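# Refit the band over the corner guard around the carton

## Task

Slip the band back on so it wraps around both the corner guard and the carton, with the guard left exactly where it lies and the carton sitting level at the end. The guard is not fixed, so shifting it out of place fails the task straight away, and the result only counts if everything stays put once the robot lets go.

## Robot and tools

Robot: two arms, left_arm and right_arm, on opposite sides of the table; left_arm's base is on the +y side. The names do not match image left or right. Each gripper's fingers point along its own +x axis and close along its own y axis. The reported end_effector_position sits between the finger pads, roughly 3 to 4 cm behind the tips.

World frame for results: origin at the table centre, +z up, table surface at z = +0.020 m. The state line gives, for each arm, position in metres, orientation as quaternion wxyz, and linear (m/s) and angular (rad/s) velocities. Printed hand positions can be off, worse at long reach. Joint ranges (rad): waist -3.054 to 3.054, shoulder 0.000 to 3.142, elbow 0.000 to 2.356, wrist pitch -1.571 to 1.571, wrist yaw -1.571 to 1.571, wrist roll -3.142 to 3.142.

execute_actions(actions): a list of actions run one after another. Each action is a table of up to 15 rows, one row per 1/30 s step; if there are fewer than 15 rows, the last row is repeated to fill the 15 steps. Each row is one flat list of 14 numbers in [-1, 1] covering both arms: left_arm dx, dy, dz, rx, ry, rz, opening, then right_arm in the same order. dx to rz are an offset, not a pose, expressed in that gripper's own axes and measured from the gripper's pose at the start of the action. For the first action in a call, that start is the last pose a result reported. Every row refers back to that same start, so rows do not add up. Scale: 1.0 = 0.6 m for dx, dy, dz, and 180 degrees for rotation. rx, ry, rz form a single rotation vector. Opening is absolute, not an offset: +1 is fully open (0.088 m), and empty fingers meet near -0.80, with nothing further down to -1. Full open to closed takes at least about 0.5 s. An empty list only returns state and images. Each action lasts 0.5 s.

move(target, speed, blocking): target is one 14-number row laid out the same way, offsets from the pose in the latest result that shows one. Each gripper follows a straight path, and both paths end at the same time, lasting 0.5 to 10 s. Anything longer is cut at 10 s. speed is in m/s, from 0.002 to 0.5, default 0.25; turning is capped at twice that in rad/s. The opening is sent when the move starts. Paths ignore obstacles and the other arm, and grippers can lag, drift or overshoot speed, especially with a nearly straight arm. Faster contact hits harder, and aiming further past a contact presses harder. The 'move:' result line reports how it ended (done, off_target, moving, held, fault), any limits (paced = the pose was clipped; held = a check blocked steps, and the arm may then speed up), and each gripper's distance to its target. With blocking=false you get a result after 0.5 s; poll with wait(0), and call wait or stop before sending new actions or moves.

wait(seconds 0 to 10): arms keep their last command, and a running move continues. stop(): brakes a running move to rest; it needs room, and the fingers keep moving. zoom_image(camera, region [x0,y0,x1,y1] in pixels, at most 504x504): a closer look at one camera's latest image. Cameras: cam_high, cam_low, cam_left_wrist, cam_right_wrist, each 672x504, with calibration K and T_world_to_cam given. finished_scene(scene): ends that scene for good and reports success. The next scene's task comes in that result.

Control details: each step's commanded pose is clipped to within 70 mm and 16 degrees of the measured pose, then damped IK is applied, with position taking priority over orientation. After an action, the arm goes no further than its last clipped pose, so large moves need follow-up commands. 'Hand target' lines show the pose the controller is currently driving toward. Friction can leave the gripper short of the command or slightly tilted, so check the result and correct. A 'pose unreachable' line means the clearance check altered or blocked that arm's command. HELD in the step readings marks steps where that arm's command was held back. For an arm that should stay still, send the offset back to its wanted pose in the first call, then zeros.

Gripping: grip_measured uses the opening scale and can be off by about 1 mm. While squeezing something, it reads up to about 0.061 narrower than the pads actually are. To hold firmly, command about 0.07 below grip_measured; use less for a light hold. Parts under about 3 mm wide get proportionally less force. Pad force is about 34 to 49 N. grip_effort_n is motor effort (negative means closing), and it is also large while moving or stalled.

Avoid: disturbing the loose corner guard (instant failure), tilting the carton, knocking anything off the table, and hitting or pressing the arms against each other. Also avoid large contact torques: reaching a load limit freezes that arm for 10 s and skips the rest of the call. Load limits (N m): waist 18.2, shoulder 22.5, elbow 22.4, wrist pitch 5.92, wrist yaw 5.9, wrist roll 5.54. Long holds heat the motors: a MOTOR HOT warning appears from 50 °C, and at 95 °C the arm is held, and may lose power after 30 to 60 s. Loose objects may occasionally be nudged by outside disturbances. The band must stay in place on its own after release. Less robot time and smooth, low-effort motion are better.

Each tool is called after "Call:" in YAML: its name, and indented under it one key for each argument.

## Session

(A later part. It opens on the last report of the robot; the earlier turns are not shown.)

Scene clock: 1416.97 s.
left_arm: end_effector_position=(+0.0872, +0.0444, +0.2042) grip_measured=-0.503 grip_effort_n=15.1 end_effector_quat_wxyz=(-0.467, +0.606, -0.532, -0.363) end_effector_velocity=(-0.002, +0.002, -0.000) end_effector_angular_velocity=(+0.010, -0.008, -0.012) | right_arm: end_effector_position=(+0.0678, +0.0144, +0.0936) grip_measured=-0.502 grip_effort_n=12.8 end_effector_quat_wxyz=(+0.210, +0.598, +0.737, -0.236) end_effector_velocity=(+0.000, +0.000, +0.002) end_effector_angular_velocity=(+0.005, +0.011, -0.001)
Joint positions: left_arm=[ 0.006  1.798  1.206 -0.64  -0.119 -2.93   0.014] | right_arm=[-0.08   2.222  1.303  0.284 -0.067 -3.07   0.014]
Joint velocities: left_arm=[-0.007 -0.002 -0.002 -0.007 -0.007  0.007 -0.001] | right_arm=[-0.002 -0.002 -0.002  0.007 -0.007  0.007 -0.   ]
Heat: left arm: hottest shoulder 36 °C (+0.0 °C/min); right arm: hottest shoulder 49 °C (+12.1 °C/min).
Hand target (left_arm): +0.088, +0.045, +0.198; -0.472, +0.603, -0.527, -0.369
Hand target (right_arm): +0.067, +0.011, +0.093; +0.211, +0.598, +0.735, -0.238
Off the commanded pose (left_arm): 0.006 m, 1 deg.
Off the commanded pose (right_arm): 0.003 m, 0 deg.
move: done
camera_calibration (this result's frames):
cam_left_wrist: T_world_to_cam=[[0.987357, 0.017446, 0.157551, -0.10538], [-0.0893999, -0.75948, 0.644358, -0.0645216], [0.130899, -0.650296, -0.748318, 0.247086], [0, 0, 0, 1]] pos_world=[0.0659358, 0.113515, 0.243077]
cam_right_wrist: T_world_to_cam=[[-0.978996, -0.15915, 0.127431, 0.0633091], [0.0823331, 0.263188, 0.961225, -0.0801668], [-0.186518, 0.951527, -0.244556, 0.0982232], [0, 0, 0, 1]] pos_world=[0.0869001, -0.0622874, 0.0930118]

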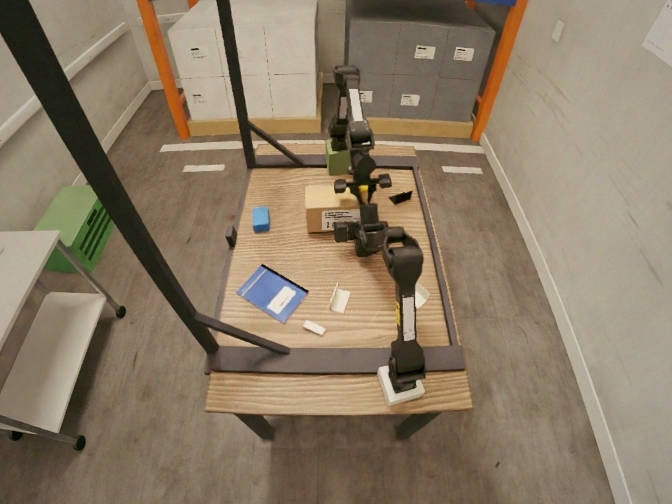

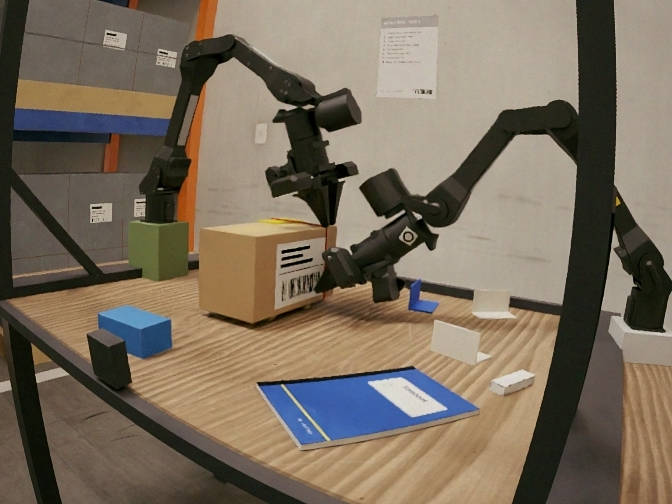

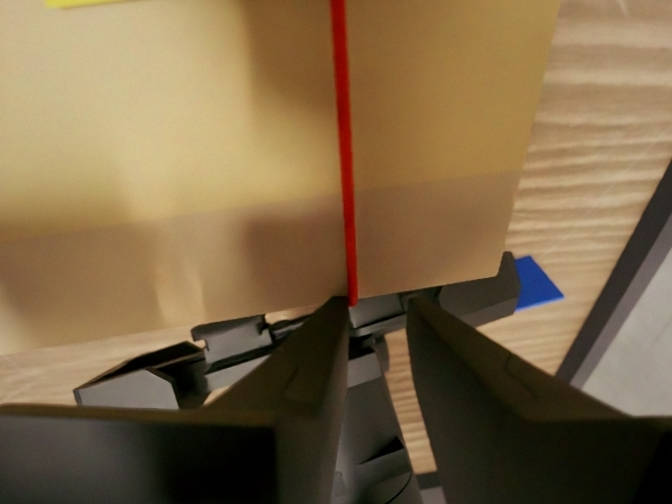

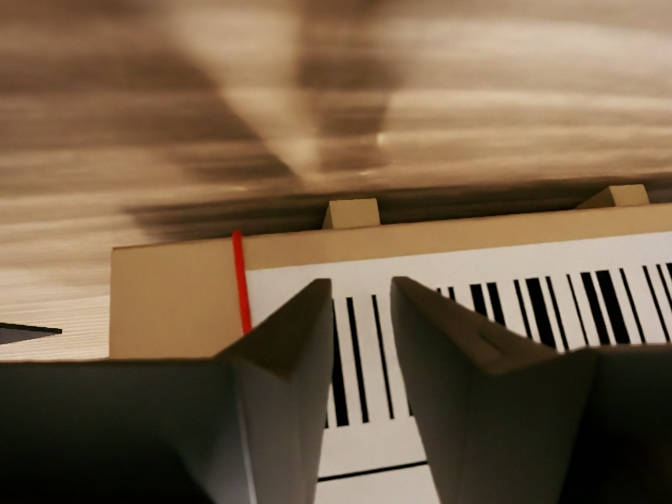

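Call:
move:
  target: [0.010,0,0.003,0,0,0,-0.5,-0.052,-0.0115,0.04,0,0,0,-0.5]
  speed: 0.05

Call:
move:
  target: [0.010,0,0.003,0,0,0,-0.5,-0.25,0.03,0.05,0.046,0.0075,0.062,-0.5]
  speed: 0.15

Scene clock: 1438.40 s.
left_arm: end_effector_position=(+0.0877, +0.0415, +0.2043) grip_measured=-0.503 grip_effort_n=15.1 end_effector_quat_wxyz=(-0.463, +0.610, -0.534, -0.358) end_effector_velocity=(-0.003, +0.003, -0.004) end_effector_angular_velocity=(+0.015, +0.012, +0.002) | right_arm: end_effector_position=(+0.0690, -0.0230, +0.0886) grip_measured=-0.502 grip_effort_n=12.3 end_effector_quat_wxyz=(+0.213, +0.597, +0.736, -0.238) end_effector_velocity=(+0.001, -0.004, -0.002) end_effector_angular_velocity=(-0.014, +0.008, -0.001)
Joint positions: left_arm=[ 0.006  1.798  1.201 -0.619 -0.119 -2.93   0.014] | right_arm=[-0.068  2.128  1.116  0.37  -0.059 -3.065  0.014]
Joint velocities: left_arm=[-0.002  0.002 -0.007 -0.007  0.007 -0.007 -0.   ] | right_arm=[-0.002 -0.007 -0.012 -0.007 -0.007  0.007 -0.   ]
Heat: left arm: hottest shoulder 36 °C (+0.0 °C/min); right arm: hottest shoulder 53 °C (+14.0 °C/min). Fold the right arm in close to its base before you think long.
Hand target (left_arm): +0.088, +0.044, +0.198; -0.467, +0.606, -0.532, -0.363
Hand target (right_arm): +0.068, -0.026, +0.094; +0.210, +0.598, +0.737, -0.236
Off the commanded pose (left_arm): 0.007 m, 1 deg.
Off the commanded pose (right_arm): 0.006 m, 0 deg.
MOTOR HOT: a motor of the right arm reached 50 °C. Now the hottest motor of the right arm, joint 2 (shoulder), reports 53 °C. The temperature limit of the motors' drives, at which the controller stops that arm, is 95 °C. To cool a motor, set the load down, stop pushing, or move to a pose that needs little force.
move: done
camera_calibration (this result's frames):
cam_left_wrist: T_world_to_cam=[[0.986941, 0.0200157, 0.159833, -0.10635], [-0.0911032, -0.748949, 0.656335, -0.0695064], [0.132844, -0.662325, -0.737345, 0.243312], [0, 0, 0, 1]] pos_world=[0.0663063, 0.111224, 0.242023]
cam_right_wrist: T_world_to_cam=[[-0.978874, -0.160332, 0.12688, 0.0592073], [0.0799828, 0.270828, 0.959299, -0.0650503], [-0.188169, 0.949182, -0.252282, 0.133514], [0, 0, 0, 1]] pos_world=[0.0882826, -0.0996186, 0.0885736]

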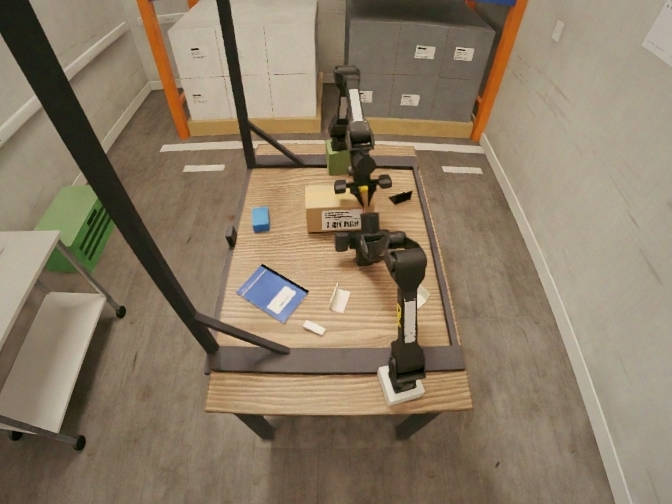

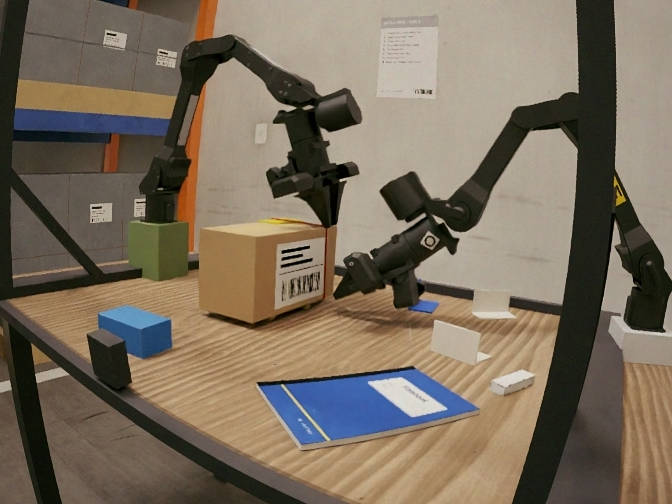

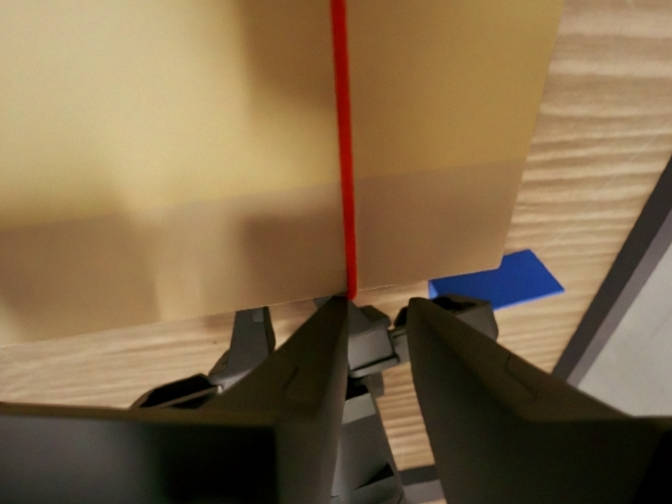

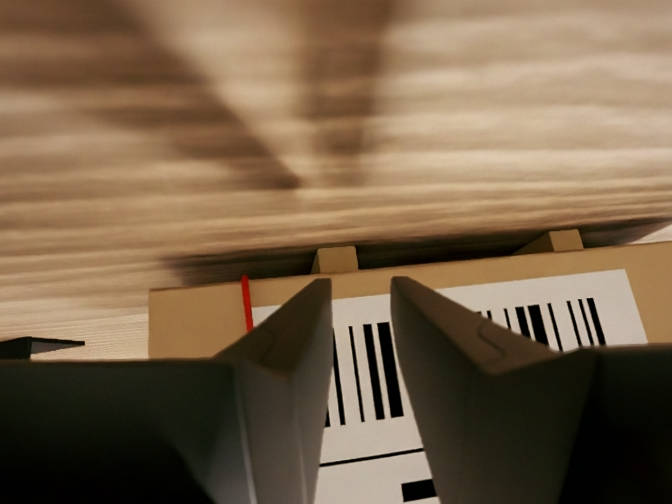

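Scene clock: 1439.93 s.
left_arm: end_effector_position=(+0.0883, +0.0385, +0.2044) grip_measured=-0.503 grip_effort_n=15.1 end_effector_quat_wxyz=(-0.458, +0.615, -0.537, -0.352) end_effector_velocity=(-0.001, +0.005, -0.001) end_effector_angular_velocity=(+0.019, +0.004, +0.021) | right_arm: end_effector_position=(+0.1184, -0.1493, +0.1541) grip_measured=-0.502 grip_effort_n=12.8 end_effector_quat_wxyz=(+0.181, +0.682, +0.659, -0.260) end_effector_velocity=(+0.000, -0.003, -0.001) end_effector_angular_velocity=(-0.008, -0.003, +0.008)
Joint positions: left_arm=[ 0.007  1.798  1.196 -0.597 -0.119 -2.93   0.014] | right_arm=[-0.058  1.518  0.637  0.237  0.144 -2.915  0.014]
Joint velocities: left_arm=[-0.002 -0.002 -0.002 -0.022 -0.007 -0.022 -0.   ] | right_arm=[-0.002 -0.007 -0.007 -0.007 -0.007 -0.007  0.   ]
Heat: left arm: hottest shoulder 36 °C (+0.0 °C/min); right arm: hottest shoulder 53 °C (+14.0 °C/min). Fold the right arm in close to its base before you think long.
Hand target (left_arm): +0.089, +0.041, +0.198; -0.463, +0.610, -0.534, -0.358
Hand target (right_arm): +0.118, -0.154, +0.153; +0.183, +0.682, +0.658, -0.262
Off the commanded pose (left_arm): 0.007 m, 1 deg.
Off the commanded pose (right_arm): 0.005 m, 0 deg.
MOTOR HOT: still on. Now the hottest motor of the right arm, joint 2 (shoulder), reports 53 °C; a drive's own limit is 95 °C.
move: done
camera_calibration (this result's frames):
cam_left_wrist: T_world_to_cam=[[0.986491, 0.0231205, 0.162176, -0.107499], [-0.0926377, -0.737757, 0.66868, -0.0745963], [0.135107, -0.67467, -0.725649, 0.239255], [0, 0, 0, 1]] pos_world=[0.0668113, 0.10887, 0.24093]
cam_right_wrist: T_world_to_cam=[[-0.988948, 0.0778891, 0.126152, 0.115866], [0.141359, 0.238781, 0.96073, -0.109935], [0.0447077, 0.967945, -0.247152, 0.25374], [0, 0, 0, 1]] pos_world=[0.118782, -0.228381, 0.153713]

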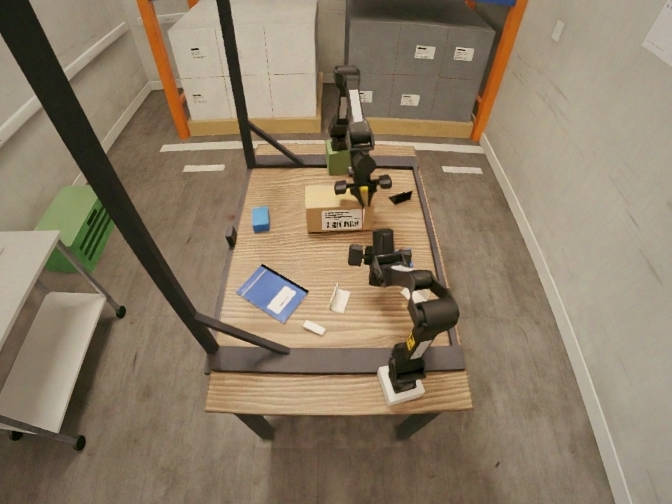

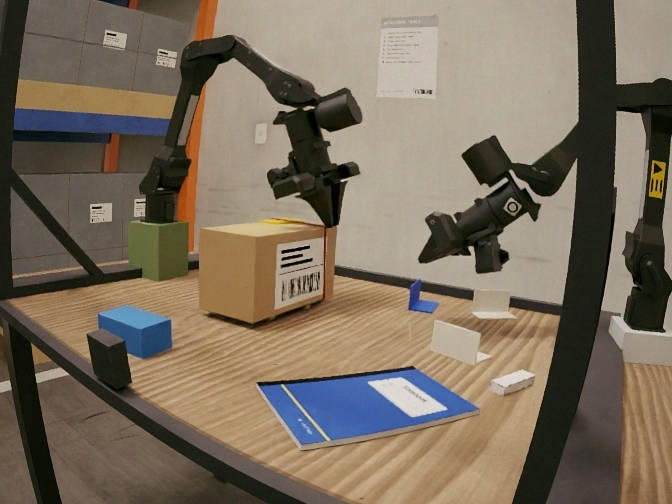

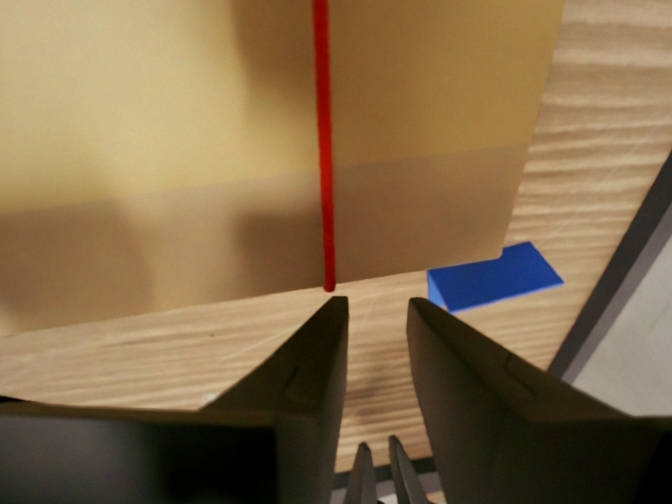

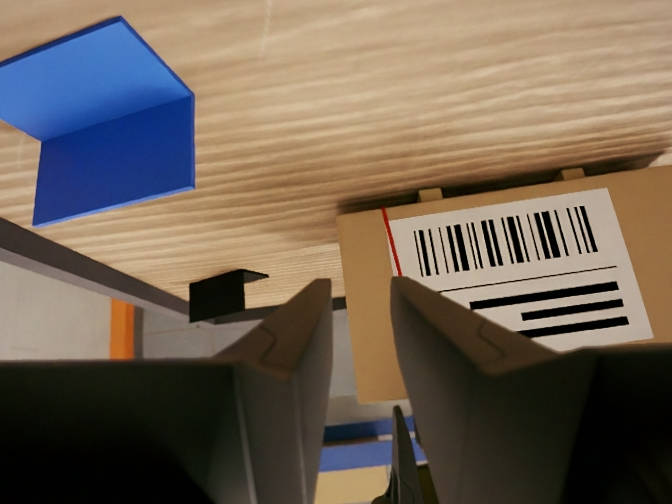

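Call:
move:
  target: [-0.05,0,0.02,0,0,0,-0.5,-0.12,0,0,0,0,0,-0.5]
  speed: 0.08

Scene clock: 1446.37 s.
left_arm: end_effector_position=(+0.0847, +0.0572, +0.2266) grip_measured=-0.503 grip_effort_n=14.7 end_effector_quat_wxyz=(-0.459, +0.614, -0.537, -0.353) end_effector_velocity=(+0.000, +0.001, +0.001) end_effector_angular_velocity=(+0.005, -0.009, -0.007) | right_arm: end_effector_position=(+0.1189, -0.2024, +0.2006) grip_measured=-0.502 grip_effort_n=12.3 end_effector_quat_wxyz=(+0.179, +0.681, +0.661, -0.258) end_effector_velocity=(+0.000, -0.002, +0.001) end_effector_angular_velocity=(+0.001, -0.001, +0.008)
Joint positions: left_arm=[ 0.005  1.704  1.177 -0.675 -0.119 -2.93   0.014] | right_arm=[-0.015  1.173  0.589 -0.055  0.176 -2.891  0.014]
Joint velocities: left_arm=[-0.002 -0.002  0.002 -0.007 -0.007  0.007 -0.   ] | right_arm=[-0.002 -0.012 -0.002 -0.007 -0.007 -0.007 -0.   ]
Heat: left arm: hottest shoulder 37 °C (+1.0 °C/min); right arm: hottest shoulder 51 °C (+9.1 °C/min). Fold the right arm in close to its base before you think long.
Hand target (left_arm): +0.083, +0.060, +0.228; -0.458, +0.615, -0.537, -0.352
Hand target (right_arm): +0.119, -0.207, +0.197; +0.181, +0.681, +0.660, -0.260
Off the commanded pose (left_arm): 0.003 m, 0 deg.
Off the commanded pose (right_arm): 0.006 m, 0 deg.
MOTOR HOT: still on. Now the hottest motor of the right arm, joint 2 (shoulder), reports 51 °C; a drive's own limit is 95 °C.
move: done
camera_calibration (this result's frames):
cam_left_wrist: T_world_to_cam=[[0.986594, 0.0211881, 0.161814, -0.1078], [-0.0934807, -0.739375, 0.666772, -0.0754628], [0.133769, -0.67296, -0.727482, 0.268845], [0, 0, 0, 1]] pos_world=[0.0633374, 0.127411, 0.26334]
cam_right_wrist: T_world_to_cam=[[-0.988926, 0.0745836, 0.128307, 0.113562], [0.142321, 0.23149, 0.962371, -0.143914], [0.0420753, 0.969974, -0.239541, 0.315748], [0, 0, 0, 1]] pos_world=[0.119502, -0.281423, 0.199563]

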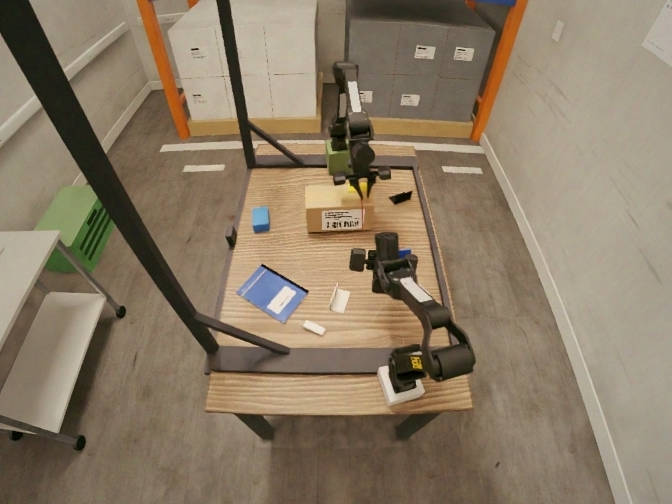

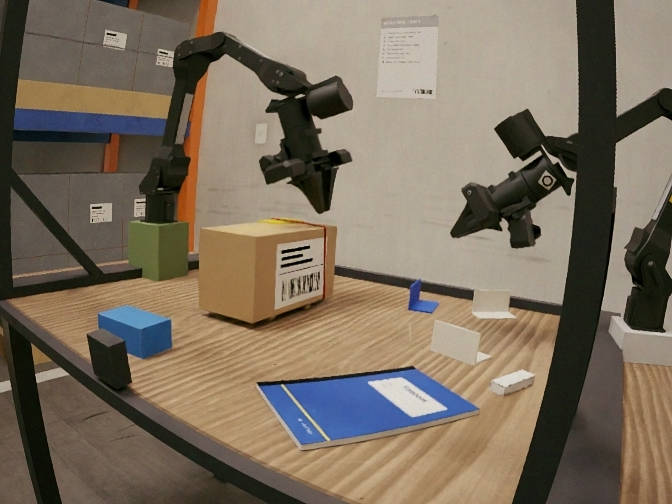

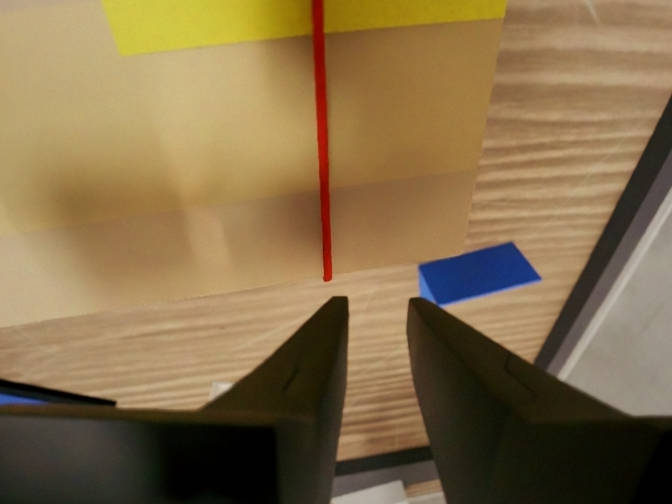

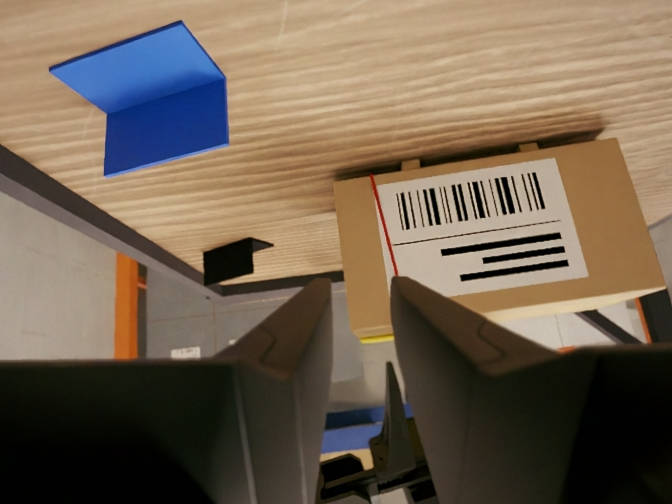

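Call:
zoom_image:
  camera: "cam_low"
  region: [280,205,360,315]

Region (280, 205, 360, 315) of cam_low's 672x504 image, scaled by 4.582, with more detail than that image has; it fills the left 367 columns of this view, and the rest is white.

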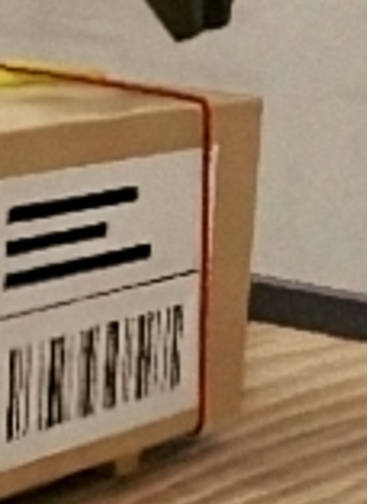

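Call:
move:
  target: [-0.02,0.143,0.0265,0,-0.02,0.055,-0.86,0,0,0,0,0,0,-0.5]
  speed: 0.1

Scene clock: 1458.53 s.
left_arm: end_effector_position=(+0.0003, +0.0724, +0.2146) grip_measured=-0.816 grip_effort_n=-83.5 end_effector_quat_wxyz=(-0.446, +0.553, -0.572, -0.410) end_effector_velocity=(+0.001, +0.002, +0.001) end_effector_angular_velocity=(+0.002, -0.019, +0.006) | right_arm: end_effector_position=(+0.1189, -0.2025, +0.2007) grip_measured=-0.502 grip_effort_n=12.8 end_effector_quat_wxyz=(+0.179, +0.681, +0.661, -0.258) end_effector_velocity=(-0.001, -0.003, -0.004) end_effector_angular_velocity=(-0.013, -0.016, +0.021)
Joint positions: left_arm=[-0.182  1.698  1.153 -0.755 -0.017 -3.111  0.   ] | right_arm=[-0.015  1.173  0.589 -0.055  0.176 -2.891  0.014]
Joint velocities: left_arm=[-0.007 -0.007 -0.002 -0.007 -0.022 -0.007  0.   ] | right_arm=[ 0.002 -0.002 -0.007 -0.007 -0.007 -0.022 -0.   ]
Heat: left arm: hottest shoulder 39 °C (+3.0 °C/min); right arm: hottest shoulder 47 °C (+4.1 °C/min).
Hand target (left_arm): -0.001, +0.075, +0.216; -0.443, +0.553, -0.573, -0.411
Hand target (right_arm): +0.119, -0.202, +0.201; +0.179, +0.681, +0.661, -0.258
Off the commanded pose (left_arm): 0.004 m, 0 deg.
Off the commanded pose (right_arm): 0.000 m, 0 deg.
MOTOR HOT: cleared. Now the hottest motor of the right arm, joint 2 (shoulder), reports 47 °C.
move: done
camera_calibration (this result's frames):
cam_left_wrist: T_world_to_cam=[[0.999495, -0.0315964, 0.00323477, 0.0149298], [-0.0268158, -0.784892, 0.619052, -0.0505345], [-0.0170209, -0.618827, -0.785343, 0.290213], [0, 0, 0, 1]] pos_world=[-0.0113377, 0.140399, 0.259152]
cam_right_wrist: T_world_to_cam=[[-0.988904, 0.0747245, 0.128397, 0.113526], [0.142439, 0.231422, 0.96237, -0.144011], [0.0421987, 0.969979, -0.239497, 0.315881], [0, 0, 0, 1]] pos_world=[0.11945, -0.281554, 0.199668]

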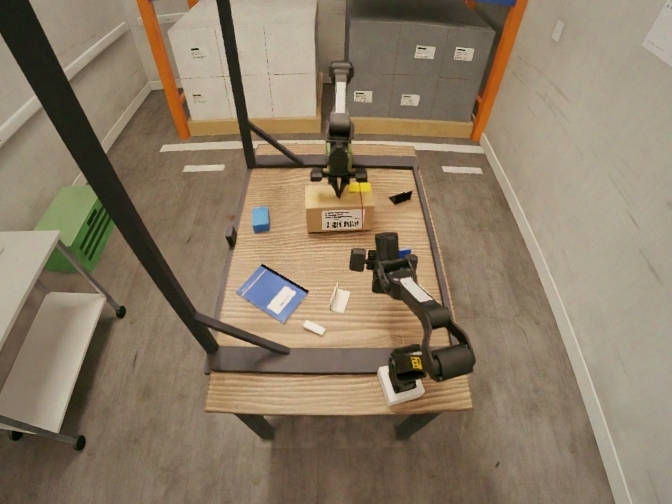

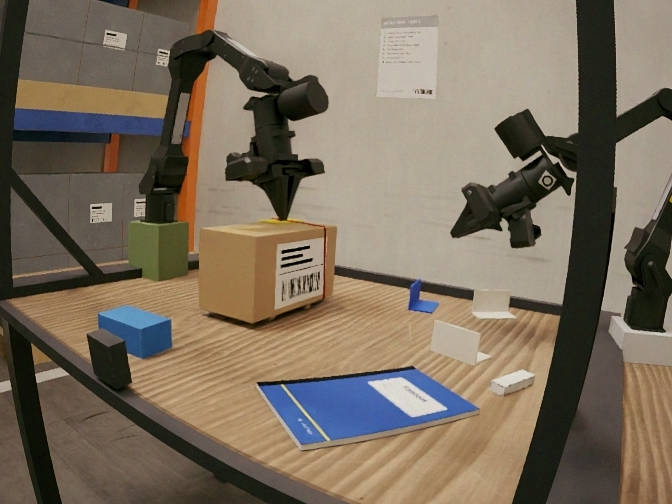

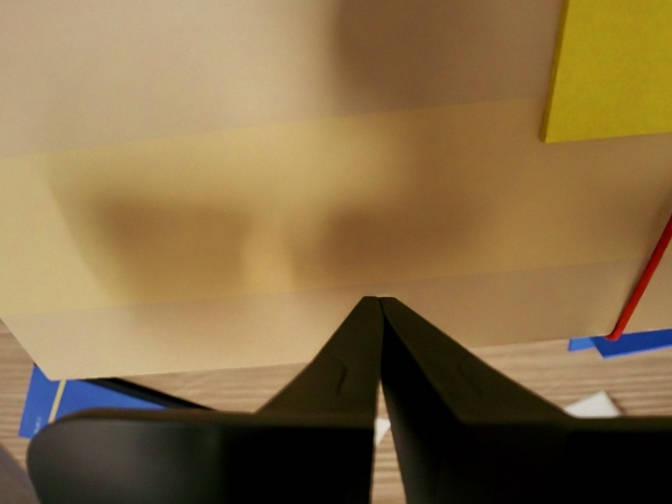

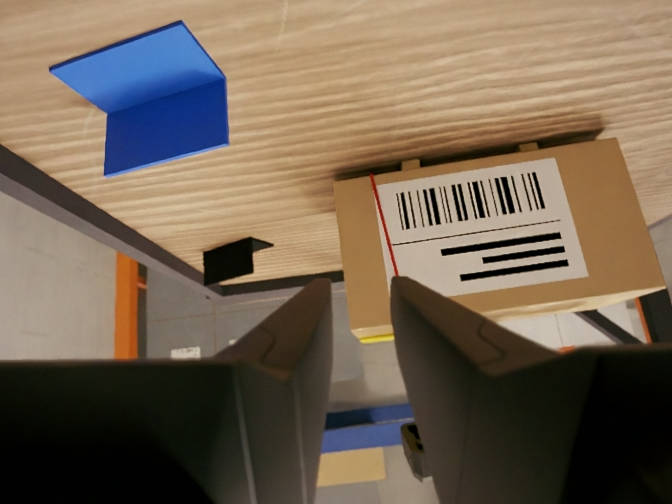

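Call:
move:
  target: [0.05,0,0,0,0,0,-0.86,0.3365,-0.045,-0.021,-0.039,0,0,-0.5]
  speed: 0.12

Scene clock: 1468.17 s.
left_arm: end_effector_position=(+0.0001, +0.0632, +0.2002) grip_measured=-0.816 grip_effort_n=-83.5 end_effector_quat_wxyz=(-0.437, +0.560, -0.578, -0.401) end_effector_velocity=(+0.003, +0.007, -0.003) end_effector_angular_velocity=(+0.026, -0.020, +0.011) | right_arm: end_effector_position=(+0.0897, -0.0338, +0.1009) grip_measured=-0.502 grip_effort_n=12.3 end_effector_quat_wxyz=(+0.216, +0.671, +0.677, -0.215) end_effector_velocity=(+0.001, -0.001, -0.004) end_effector_angular_velocity=(-0.015, +0.016, +0.006)
Joint positions: left_arm=[-0.182  1.73   1.121 -0.661 -0.017 -3.112  0.   ] | right_arm=[-0.04   2.062  1.048  0.386  0.158 -3.027  0.014]
Joint velocities: left_arm=[-0.002 -0.002 -0.007 -0.022 -0.022 -0.007  0.   ] | right_arm=[-0.007  0.002 -0.002 -0.007 -0.022  0.007 -0.   ]
Heat: left arm: hottest shoulder 39 °C (+3.1 °C/min); right arm: hottest shoulder 44 °C (-2.0 °C/min).
Hand target (left_arm): +0.001, +0.065, +0.186; -0.446, +0.553, -0.572, -0.410
Hand target (right_arm): +0.091, -0.032, +0.094; +0.220, +0.669, +0.676, -0.217
Off the commanded pose (left_arm): 0.015 m, 2 deg.
Off the commanded pose (right_arm): 0.007 m, 1 deg.
move: off_target (left_arm)
camera_calibration (this result's frames):
cam_left_wrist: T_world_to_cam=[[0.999522, -0.0307702, 0.00312312, 0.0149108], [-0.0255923, -0.766149, 0.642154, -0.054649], [-0.0173664, -0.641926, -0.76657, 0.270868], [0, 0, 0, 1]] pos_world=[-0.0115982, 0.132467, 0.242685]
cam_right_wrist: T_world_to_cam=[[-0.999473, 0.00483139, 0.0320962, 0.0932263], [0.0323543, 0.227223, 0.973305, -0.0741958], [-0.00259058, 0.973831, -0.227259, 0.132425], [0, 0, 0, 1]] pos_world=[0.0959208, -0.112551, 0.0993178]

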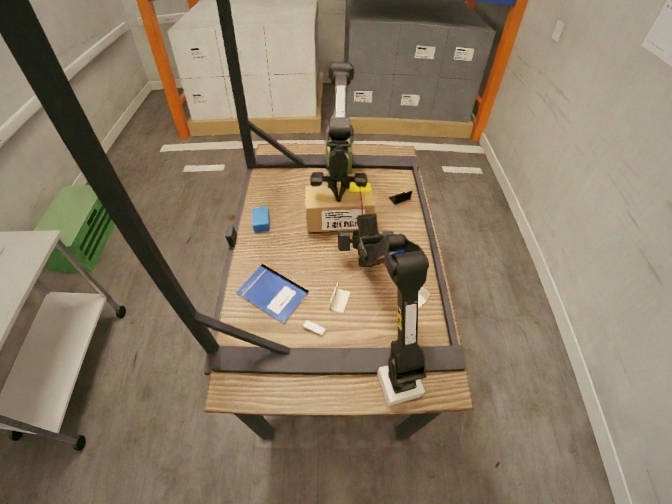

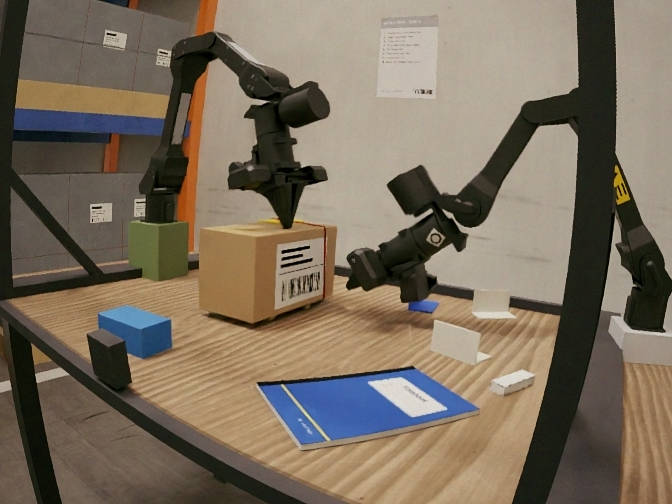

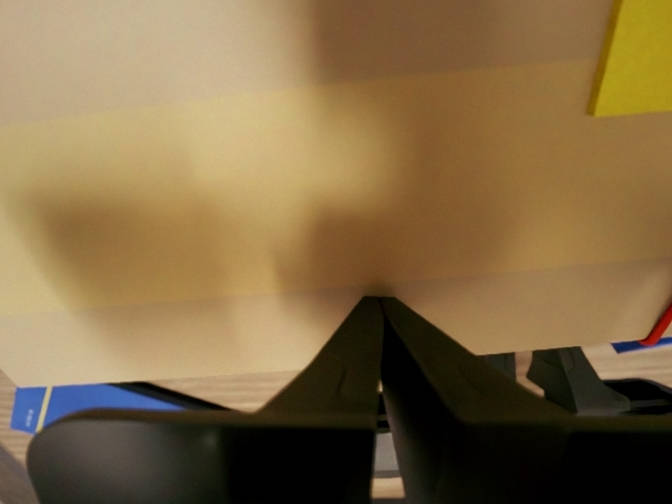

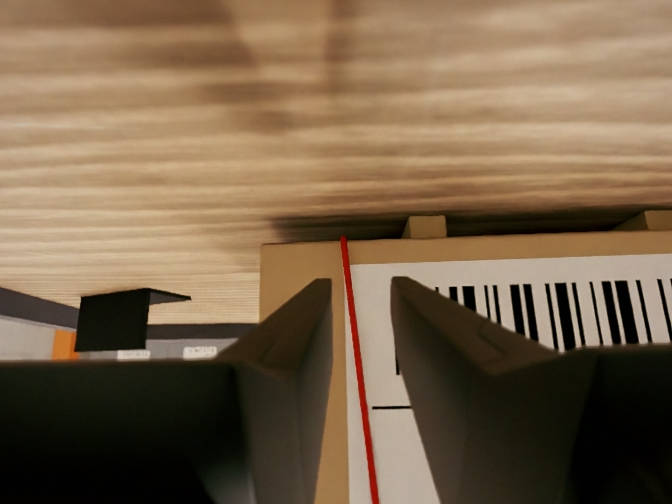

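Call:
move:
  target: [0.025,0,0.003,0,-0.008,0,-0.86,0.01,0,0.04,0,0,0,-0.5]
  speed: 0.04

Call:
move:
  target: [0.025,0,0.003,0,-0.008,0,-0.86,0.068,0.003,-0.03,0,0,0,-0.5]
  speed: 0.04

Scene clock: 1474.77 s.
left_arm: end_effector_position=(+0.0001, +0.0632, +0.1993) grip_measured=-0.816 grip_effort_n=-83.5 end_effector_quat_wxyz=(-0.438, +0.559, -0.578, -0.402) end_effector_velocity=(+0.002, +0.005, -0.003) end_effector_angular_velocity=(+0.027, -0.006, +0.012) | right_arm: end_effector_position=(+0.0900, -0.0376, +0.0918) grip_measured=-0.502 grip_effort_n=12.3 end_effector_quat_wxyz=(+0.204, +0.673, +0.681, -0.207) end_effector_velocity=(+0.003, -0.001, +0.000) end_effector_angular_velocity=(+0.003, -0.010, -0.004)
Joint positions: left_arm=[-0.182  1.733  1.121 -0.661 -0.017 -3.112  0.   ] | right_arm=[-0.039  2.082  1.001  0.484  0.158 -3.027  0.014]
Joint velocities: left_arm=[ 0.002  0.002 -0.002 -0.022 -0.007 -0.007  0.   ] | right_arm=[-0.002 -0.002 -0.007  0.007  0.007 -0.007 -0.   ]
Heat: left arm: hottest shoulder 38 °C (+2.0 °C/min); right arm: hottest shoulder 44 °C (-4.0 °C/min).
Hand target (left_arm): +0.000, +0.061, +0.186; -0.444, +0.555, -0.573, -0.409
Hand target (right_arm): +0.090, -0.043, +0.078; +0.216, +0.671, +0.677, -0.215
Off the commanded pose (left_arm): 0.014 m, 1 deg.
Off the commanded pose (right_arm): 0.015 m, 2 deg.
move: off_target (left_arm, right_arm)
camera_calibration (this result's frames):
cam_left_wrist: T_world_to_cam=[[0.999521, -0.0307774, 0.00311611, 0.0149155], [-0.025633, -0.767616, 0.640397, -0.053617], [-0.0173178, -0.640171, -0.768038, 0.270384], [0, 0, 0, 1]] pos_world=[-0.0116002, 0.132394, 0.241955]
cam_right_wrist: T_world_to_cam=[[-0.999263, 0.0026488, 0.0382988, 0.0930832], [0.0380625, 0.198445, 0.979373, -0.0666032], [-0.00500606, 0.980108, -0.1984, 0.131922], [0, 0, 0, 1]] pos_world=[0.0962101, -0.116327, 0.0878376]

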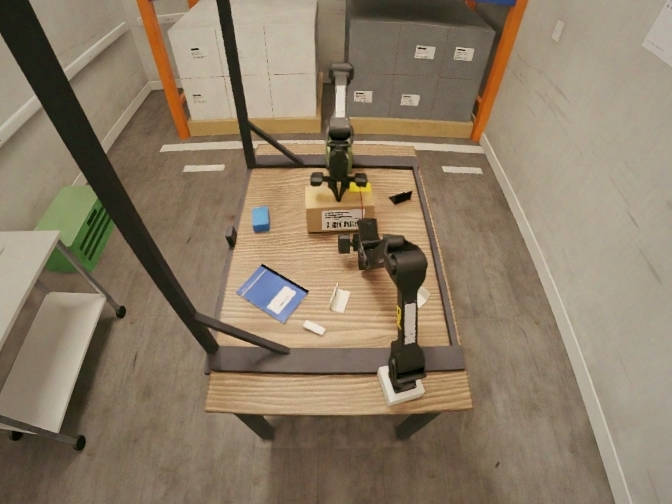

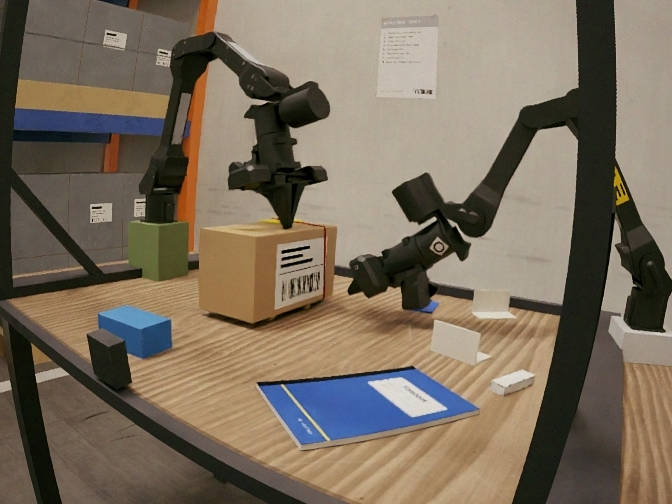

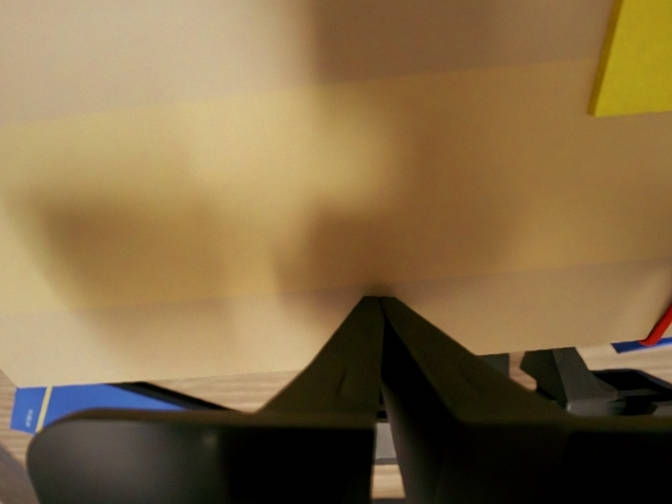

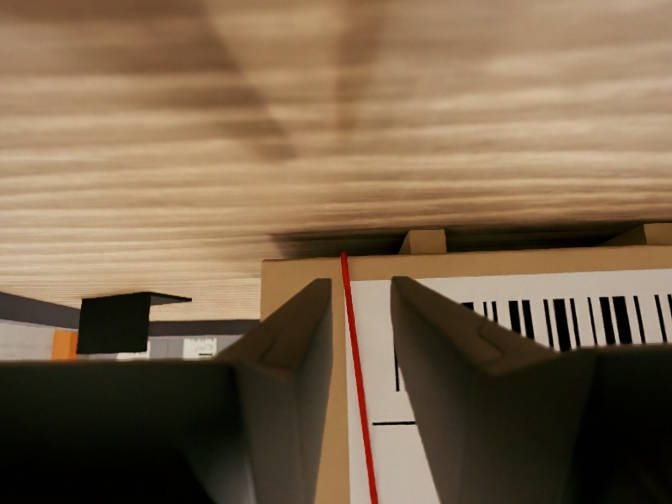

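Scene clock: 1476.17 s.
left_arm: end_effector_position=(+0.0001, +0.0632, +0.1991) grip_measured=-0.816 grip_effort_n=-83.5 end_effector_quat_wxyz=(-0.438, +0.559, -0.578, -0.402) end_effector_velocity=(+0.002, -0.003, +0.004) end_effector_angular_velocity=(-0.017, -0.004, +0.012) | right_arm: end_effector_position=(+0.0900, +0.0046, +0.0926) grip_measured=-0.502 grip_effort_n=12.3 end_effector_quat_wxyz=(+0.197, +0.675, +0.682, -0.203) end_effector_velocity=(+0.002, +0.003, +0.002) end_effector_angular_velocity=(+0.003, -0.022, +0.003)
Joint positions: left_arm=[-0.182  1.733  1.121 -0.661 -0.017 -3.112  0.   ] | right_arm=[-0.059  2.195  1.193  0.422  0.142 -3.036  0.014]
Joint velocities: left_arm=[ 0.002 -0.007  0.002  0.007 -0.007 -0.007  0.   ] | right_arm=[-0.002  0.002  0.012 -0.007  0.007 -0.022 -0.   ]
Heat: left arm: hottest shoulder 38 °C (+2.0 °C/min); right arm: hottest shoulder 44 °C (-4.0 °C/min).
Hand target (left_arm): +0.000, +0.061, +0.185; -0.445, +0.554, -0.572, -0.409
Hand target (right_arm): +0.091, +0.006, +0.084; +0.204, +0.673, +0.681, -0.206
Off the commanded pose (left_arm): 0.015 m, 1 deg.
Off the commanded pose (right_arm): 0.009 m, 1 deg.
move: off_target (left_arm, right_arm)
camera_calibration (this result's frames):
cam_left_wrist: T_world_to_cam=[[0.999521, -0.0307785, 0.00311494, 0.0149163], [-0.0256398, -0.76786, 0.640104, -0.0534298], [-0.0173096, -0.639878, -0.768282, 0.270201], [0, 0, 0, 1]] pos_world=[-0.011602, 0.132328, 0.241745]
cam_right_wrist: T_world_to_cam=[[-0.999105, 0.00430691, 0.042072, 0.0926068], [0.0421495, 0.182956, 0.982217, -0.0763938], [-0.003467, 0.983112, -0.182974, 0.0891206], [0, 0, 0, 1]] pos_world=[0.0960529, -0.0740377, 0.0874459]

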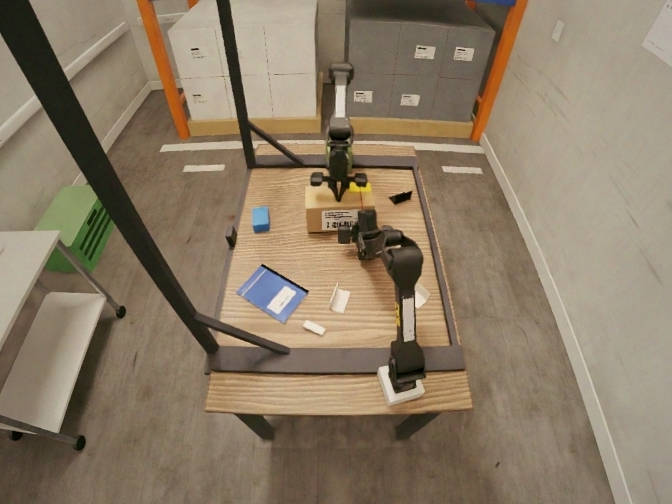

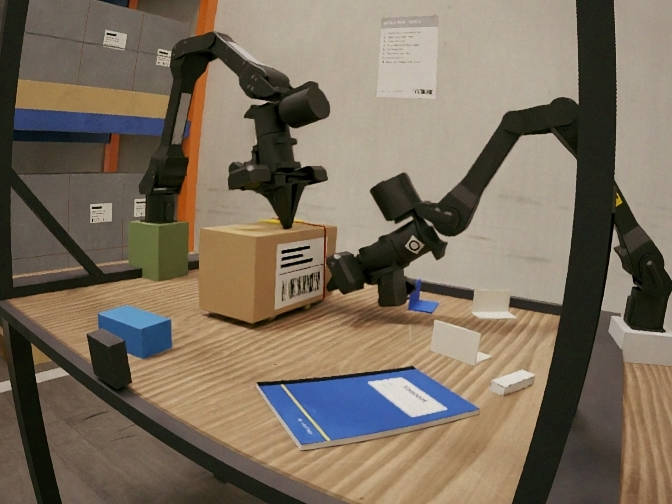

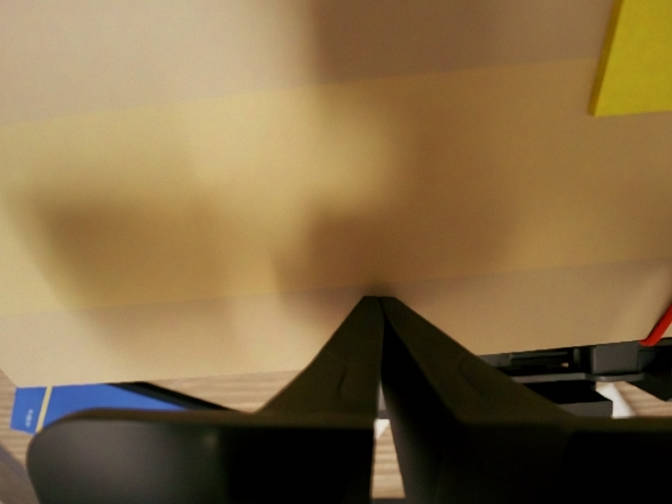

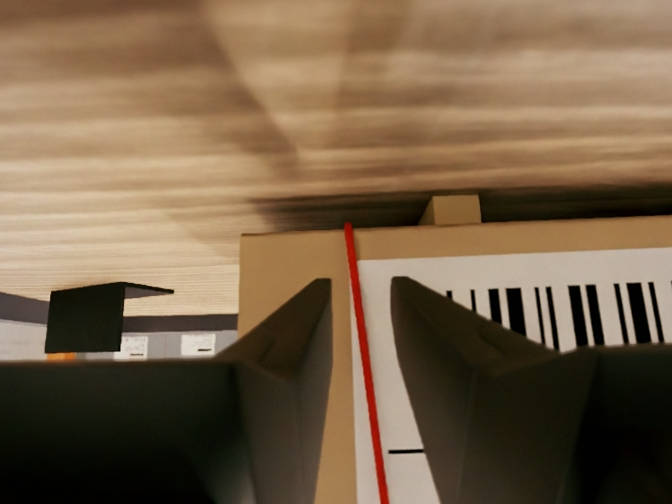

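Call:
move:
  target: [0.025,0,0.003,0,-0.008,0,-0.86,0.028,0,-0.019,0,0,0,-0.5]
  speed: 0.012

Scene clock: 1482.47 s.
left_arm: end_effector_position=(+0.0001, +0.0632, +0.1989) grip_measured=-0.816 grip_effort_n=-83.5 end_effector_quat_wxyz=(-0.438, +0.559, -0.578, -0.402) end_effector_velocity=(+0.004, +0.005, -0.001) end_effector_angular_velocity=(+0.021, -0.015, +0.030) | right_arm: end_effector_position=(+0.0883, +0.0178, +0.1010) grip_measured=-0.502 grip_effort_n=12.3 end_effector_quat_wxyz=(+0.196, +0.675, +0.682, -0.202) end_effector_velocity=(+0.000, +0.000, +0.001) end_effector_angular_velocity=(-0.003, -0.015, +0.016)
Joint positions: left_arm=[-0.182  1.734  1.121 -0.661 -0.017 -3.112  0.   ] | right_arm=[-0.061  2.212  1.266  0.37   0.142 -3.037  0.014]
Joint velocities: left_arm=[ 0.002 -0.002 -0.002 -0.022 -0.022 -0.022  0.   ] | right_arm=[-0.002 -0.002  0.002 -0.007 -0.007 -0.022 -0.   ]
Heat: left arm: hottest shoulder 37 °C (+1.0 °C/min); right arm: hottest shoulder 44 °C (-6.0 °C/min).
Hand target (left_arm): +0.000, +0.061, +0.184; -0.445, +0.554, -0.572, -0.409
Hand target (right_arm): +0.090, +0.024, +0.093; +0.197, +0.675, +0.682, -0.203
Off the commanded pose (left_arm): 0.015 m, 1 deg.
Off the commanded pose (right_arm): 0.011 m, 0 deg.
move: off_target (left_arm, right_arm)
camera_calibration (this result's frames):
cam_left_wrist: T_world_to_cam=[[0.999521, -0.0307797, 0.00311377, 0.0149171], [-0.0256465, -0.768104, 0.639811, -0.0532609], [-0.0173015, -0.639585, -0.768526, 0.270141], [0, 0, 0, 1]] pos_world=[-0.0116021, 0.132327, 0.241641]
cam_right_wrist: T_world_to_cam=[[-0.999089, 0.0046568, 0.0424092, 0.0904355], [0.0425543, 0.180053, 0.982736, -0.0869847], [-0.00305951, 0.983646, -0.180088, 0.0772972], [0, 0, 0, 1]] pos_world=[0.0942912, -0.0607923, 0.095568]

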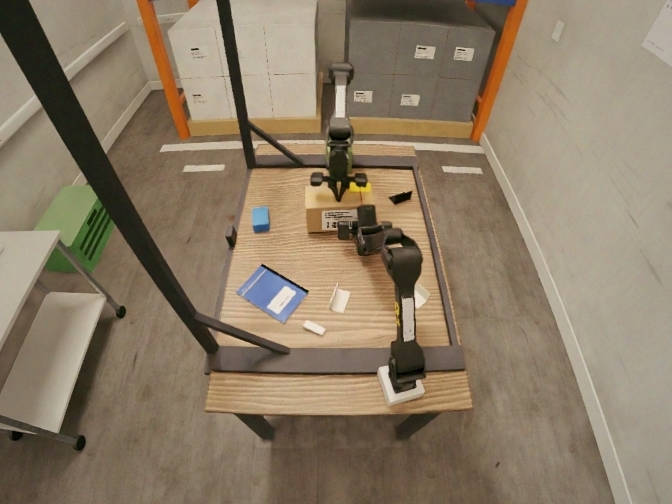

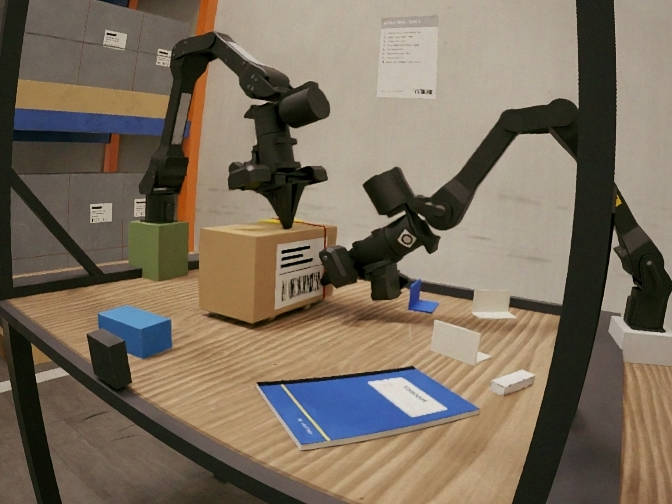

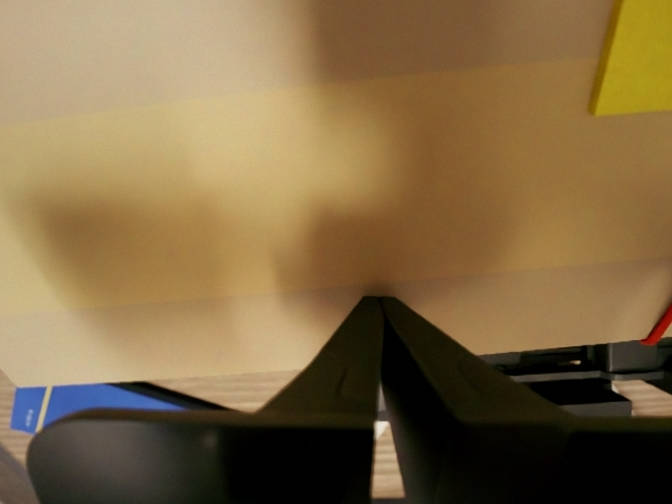

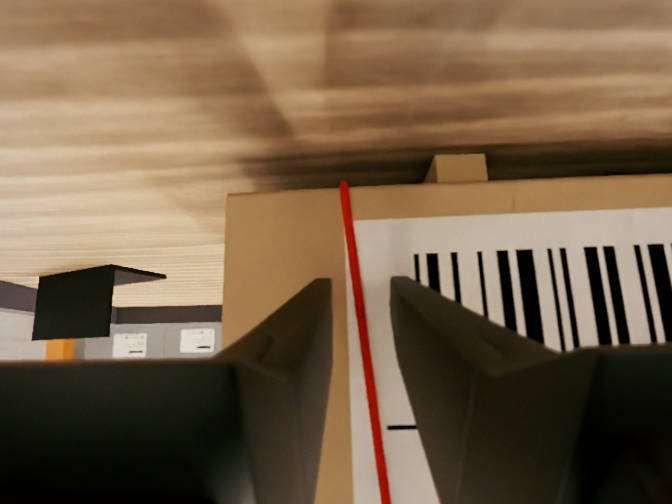

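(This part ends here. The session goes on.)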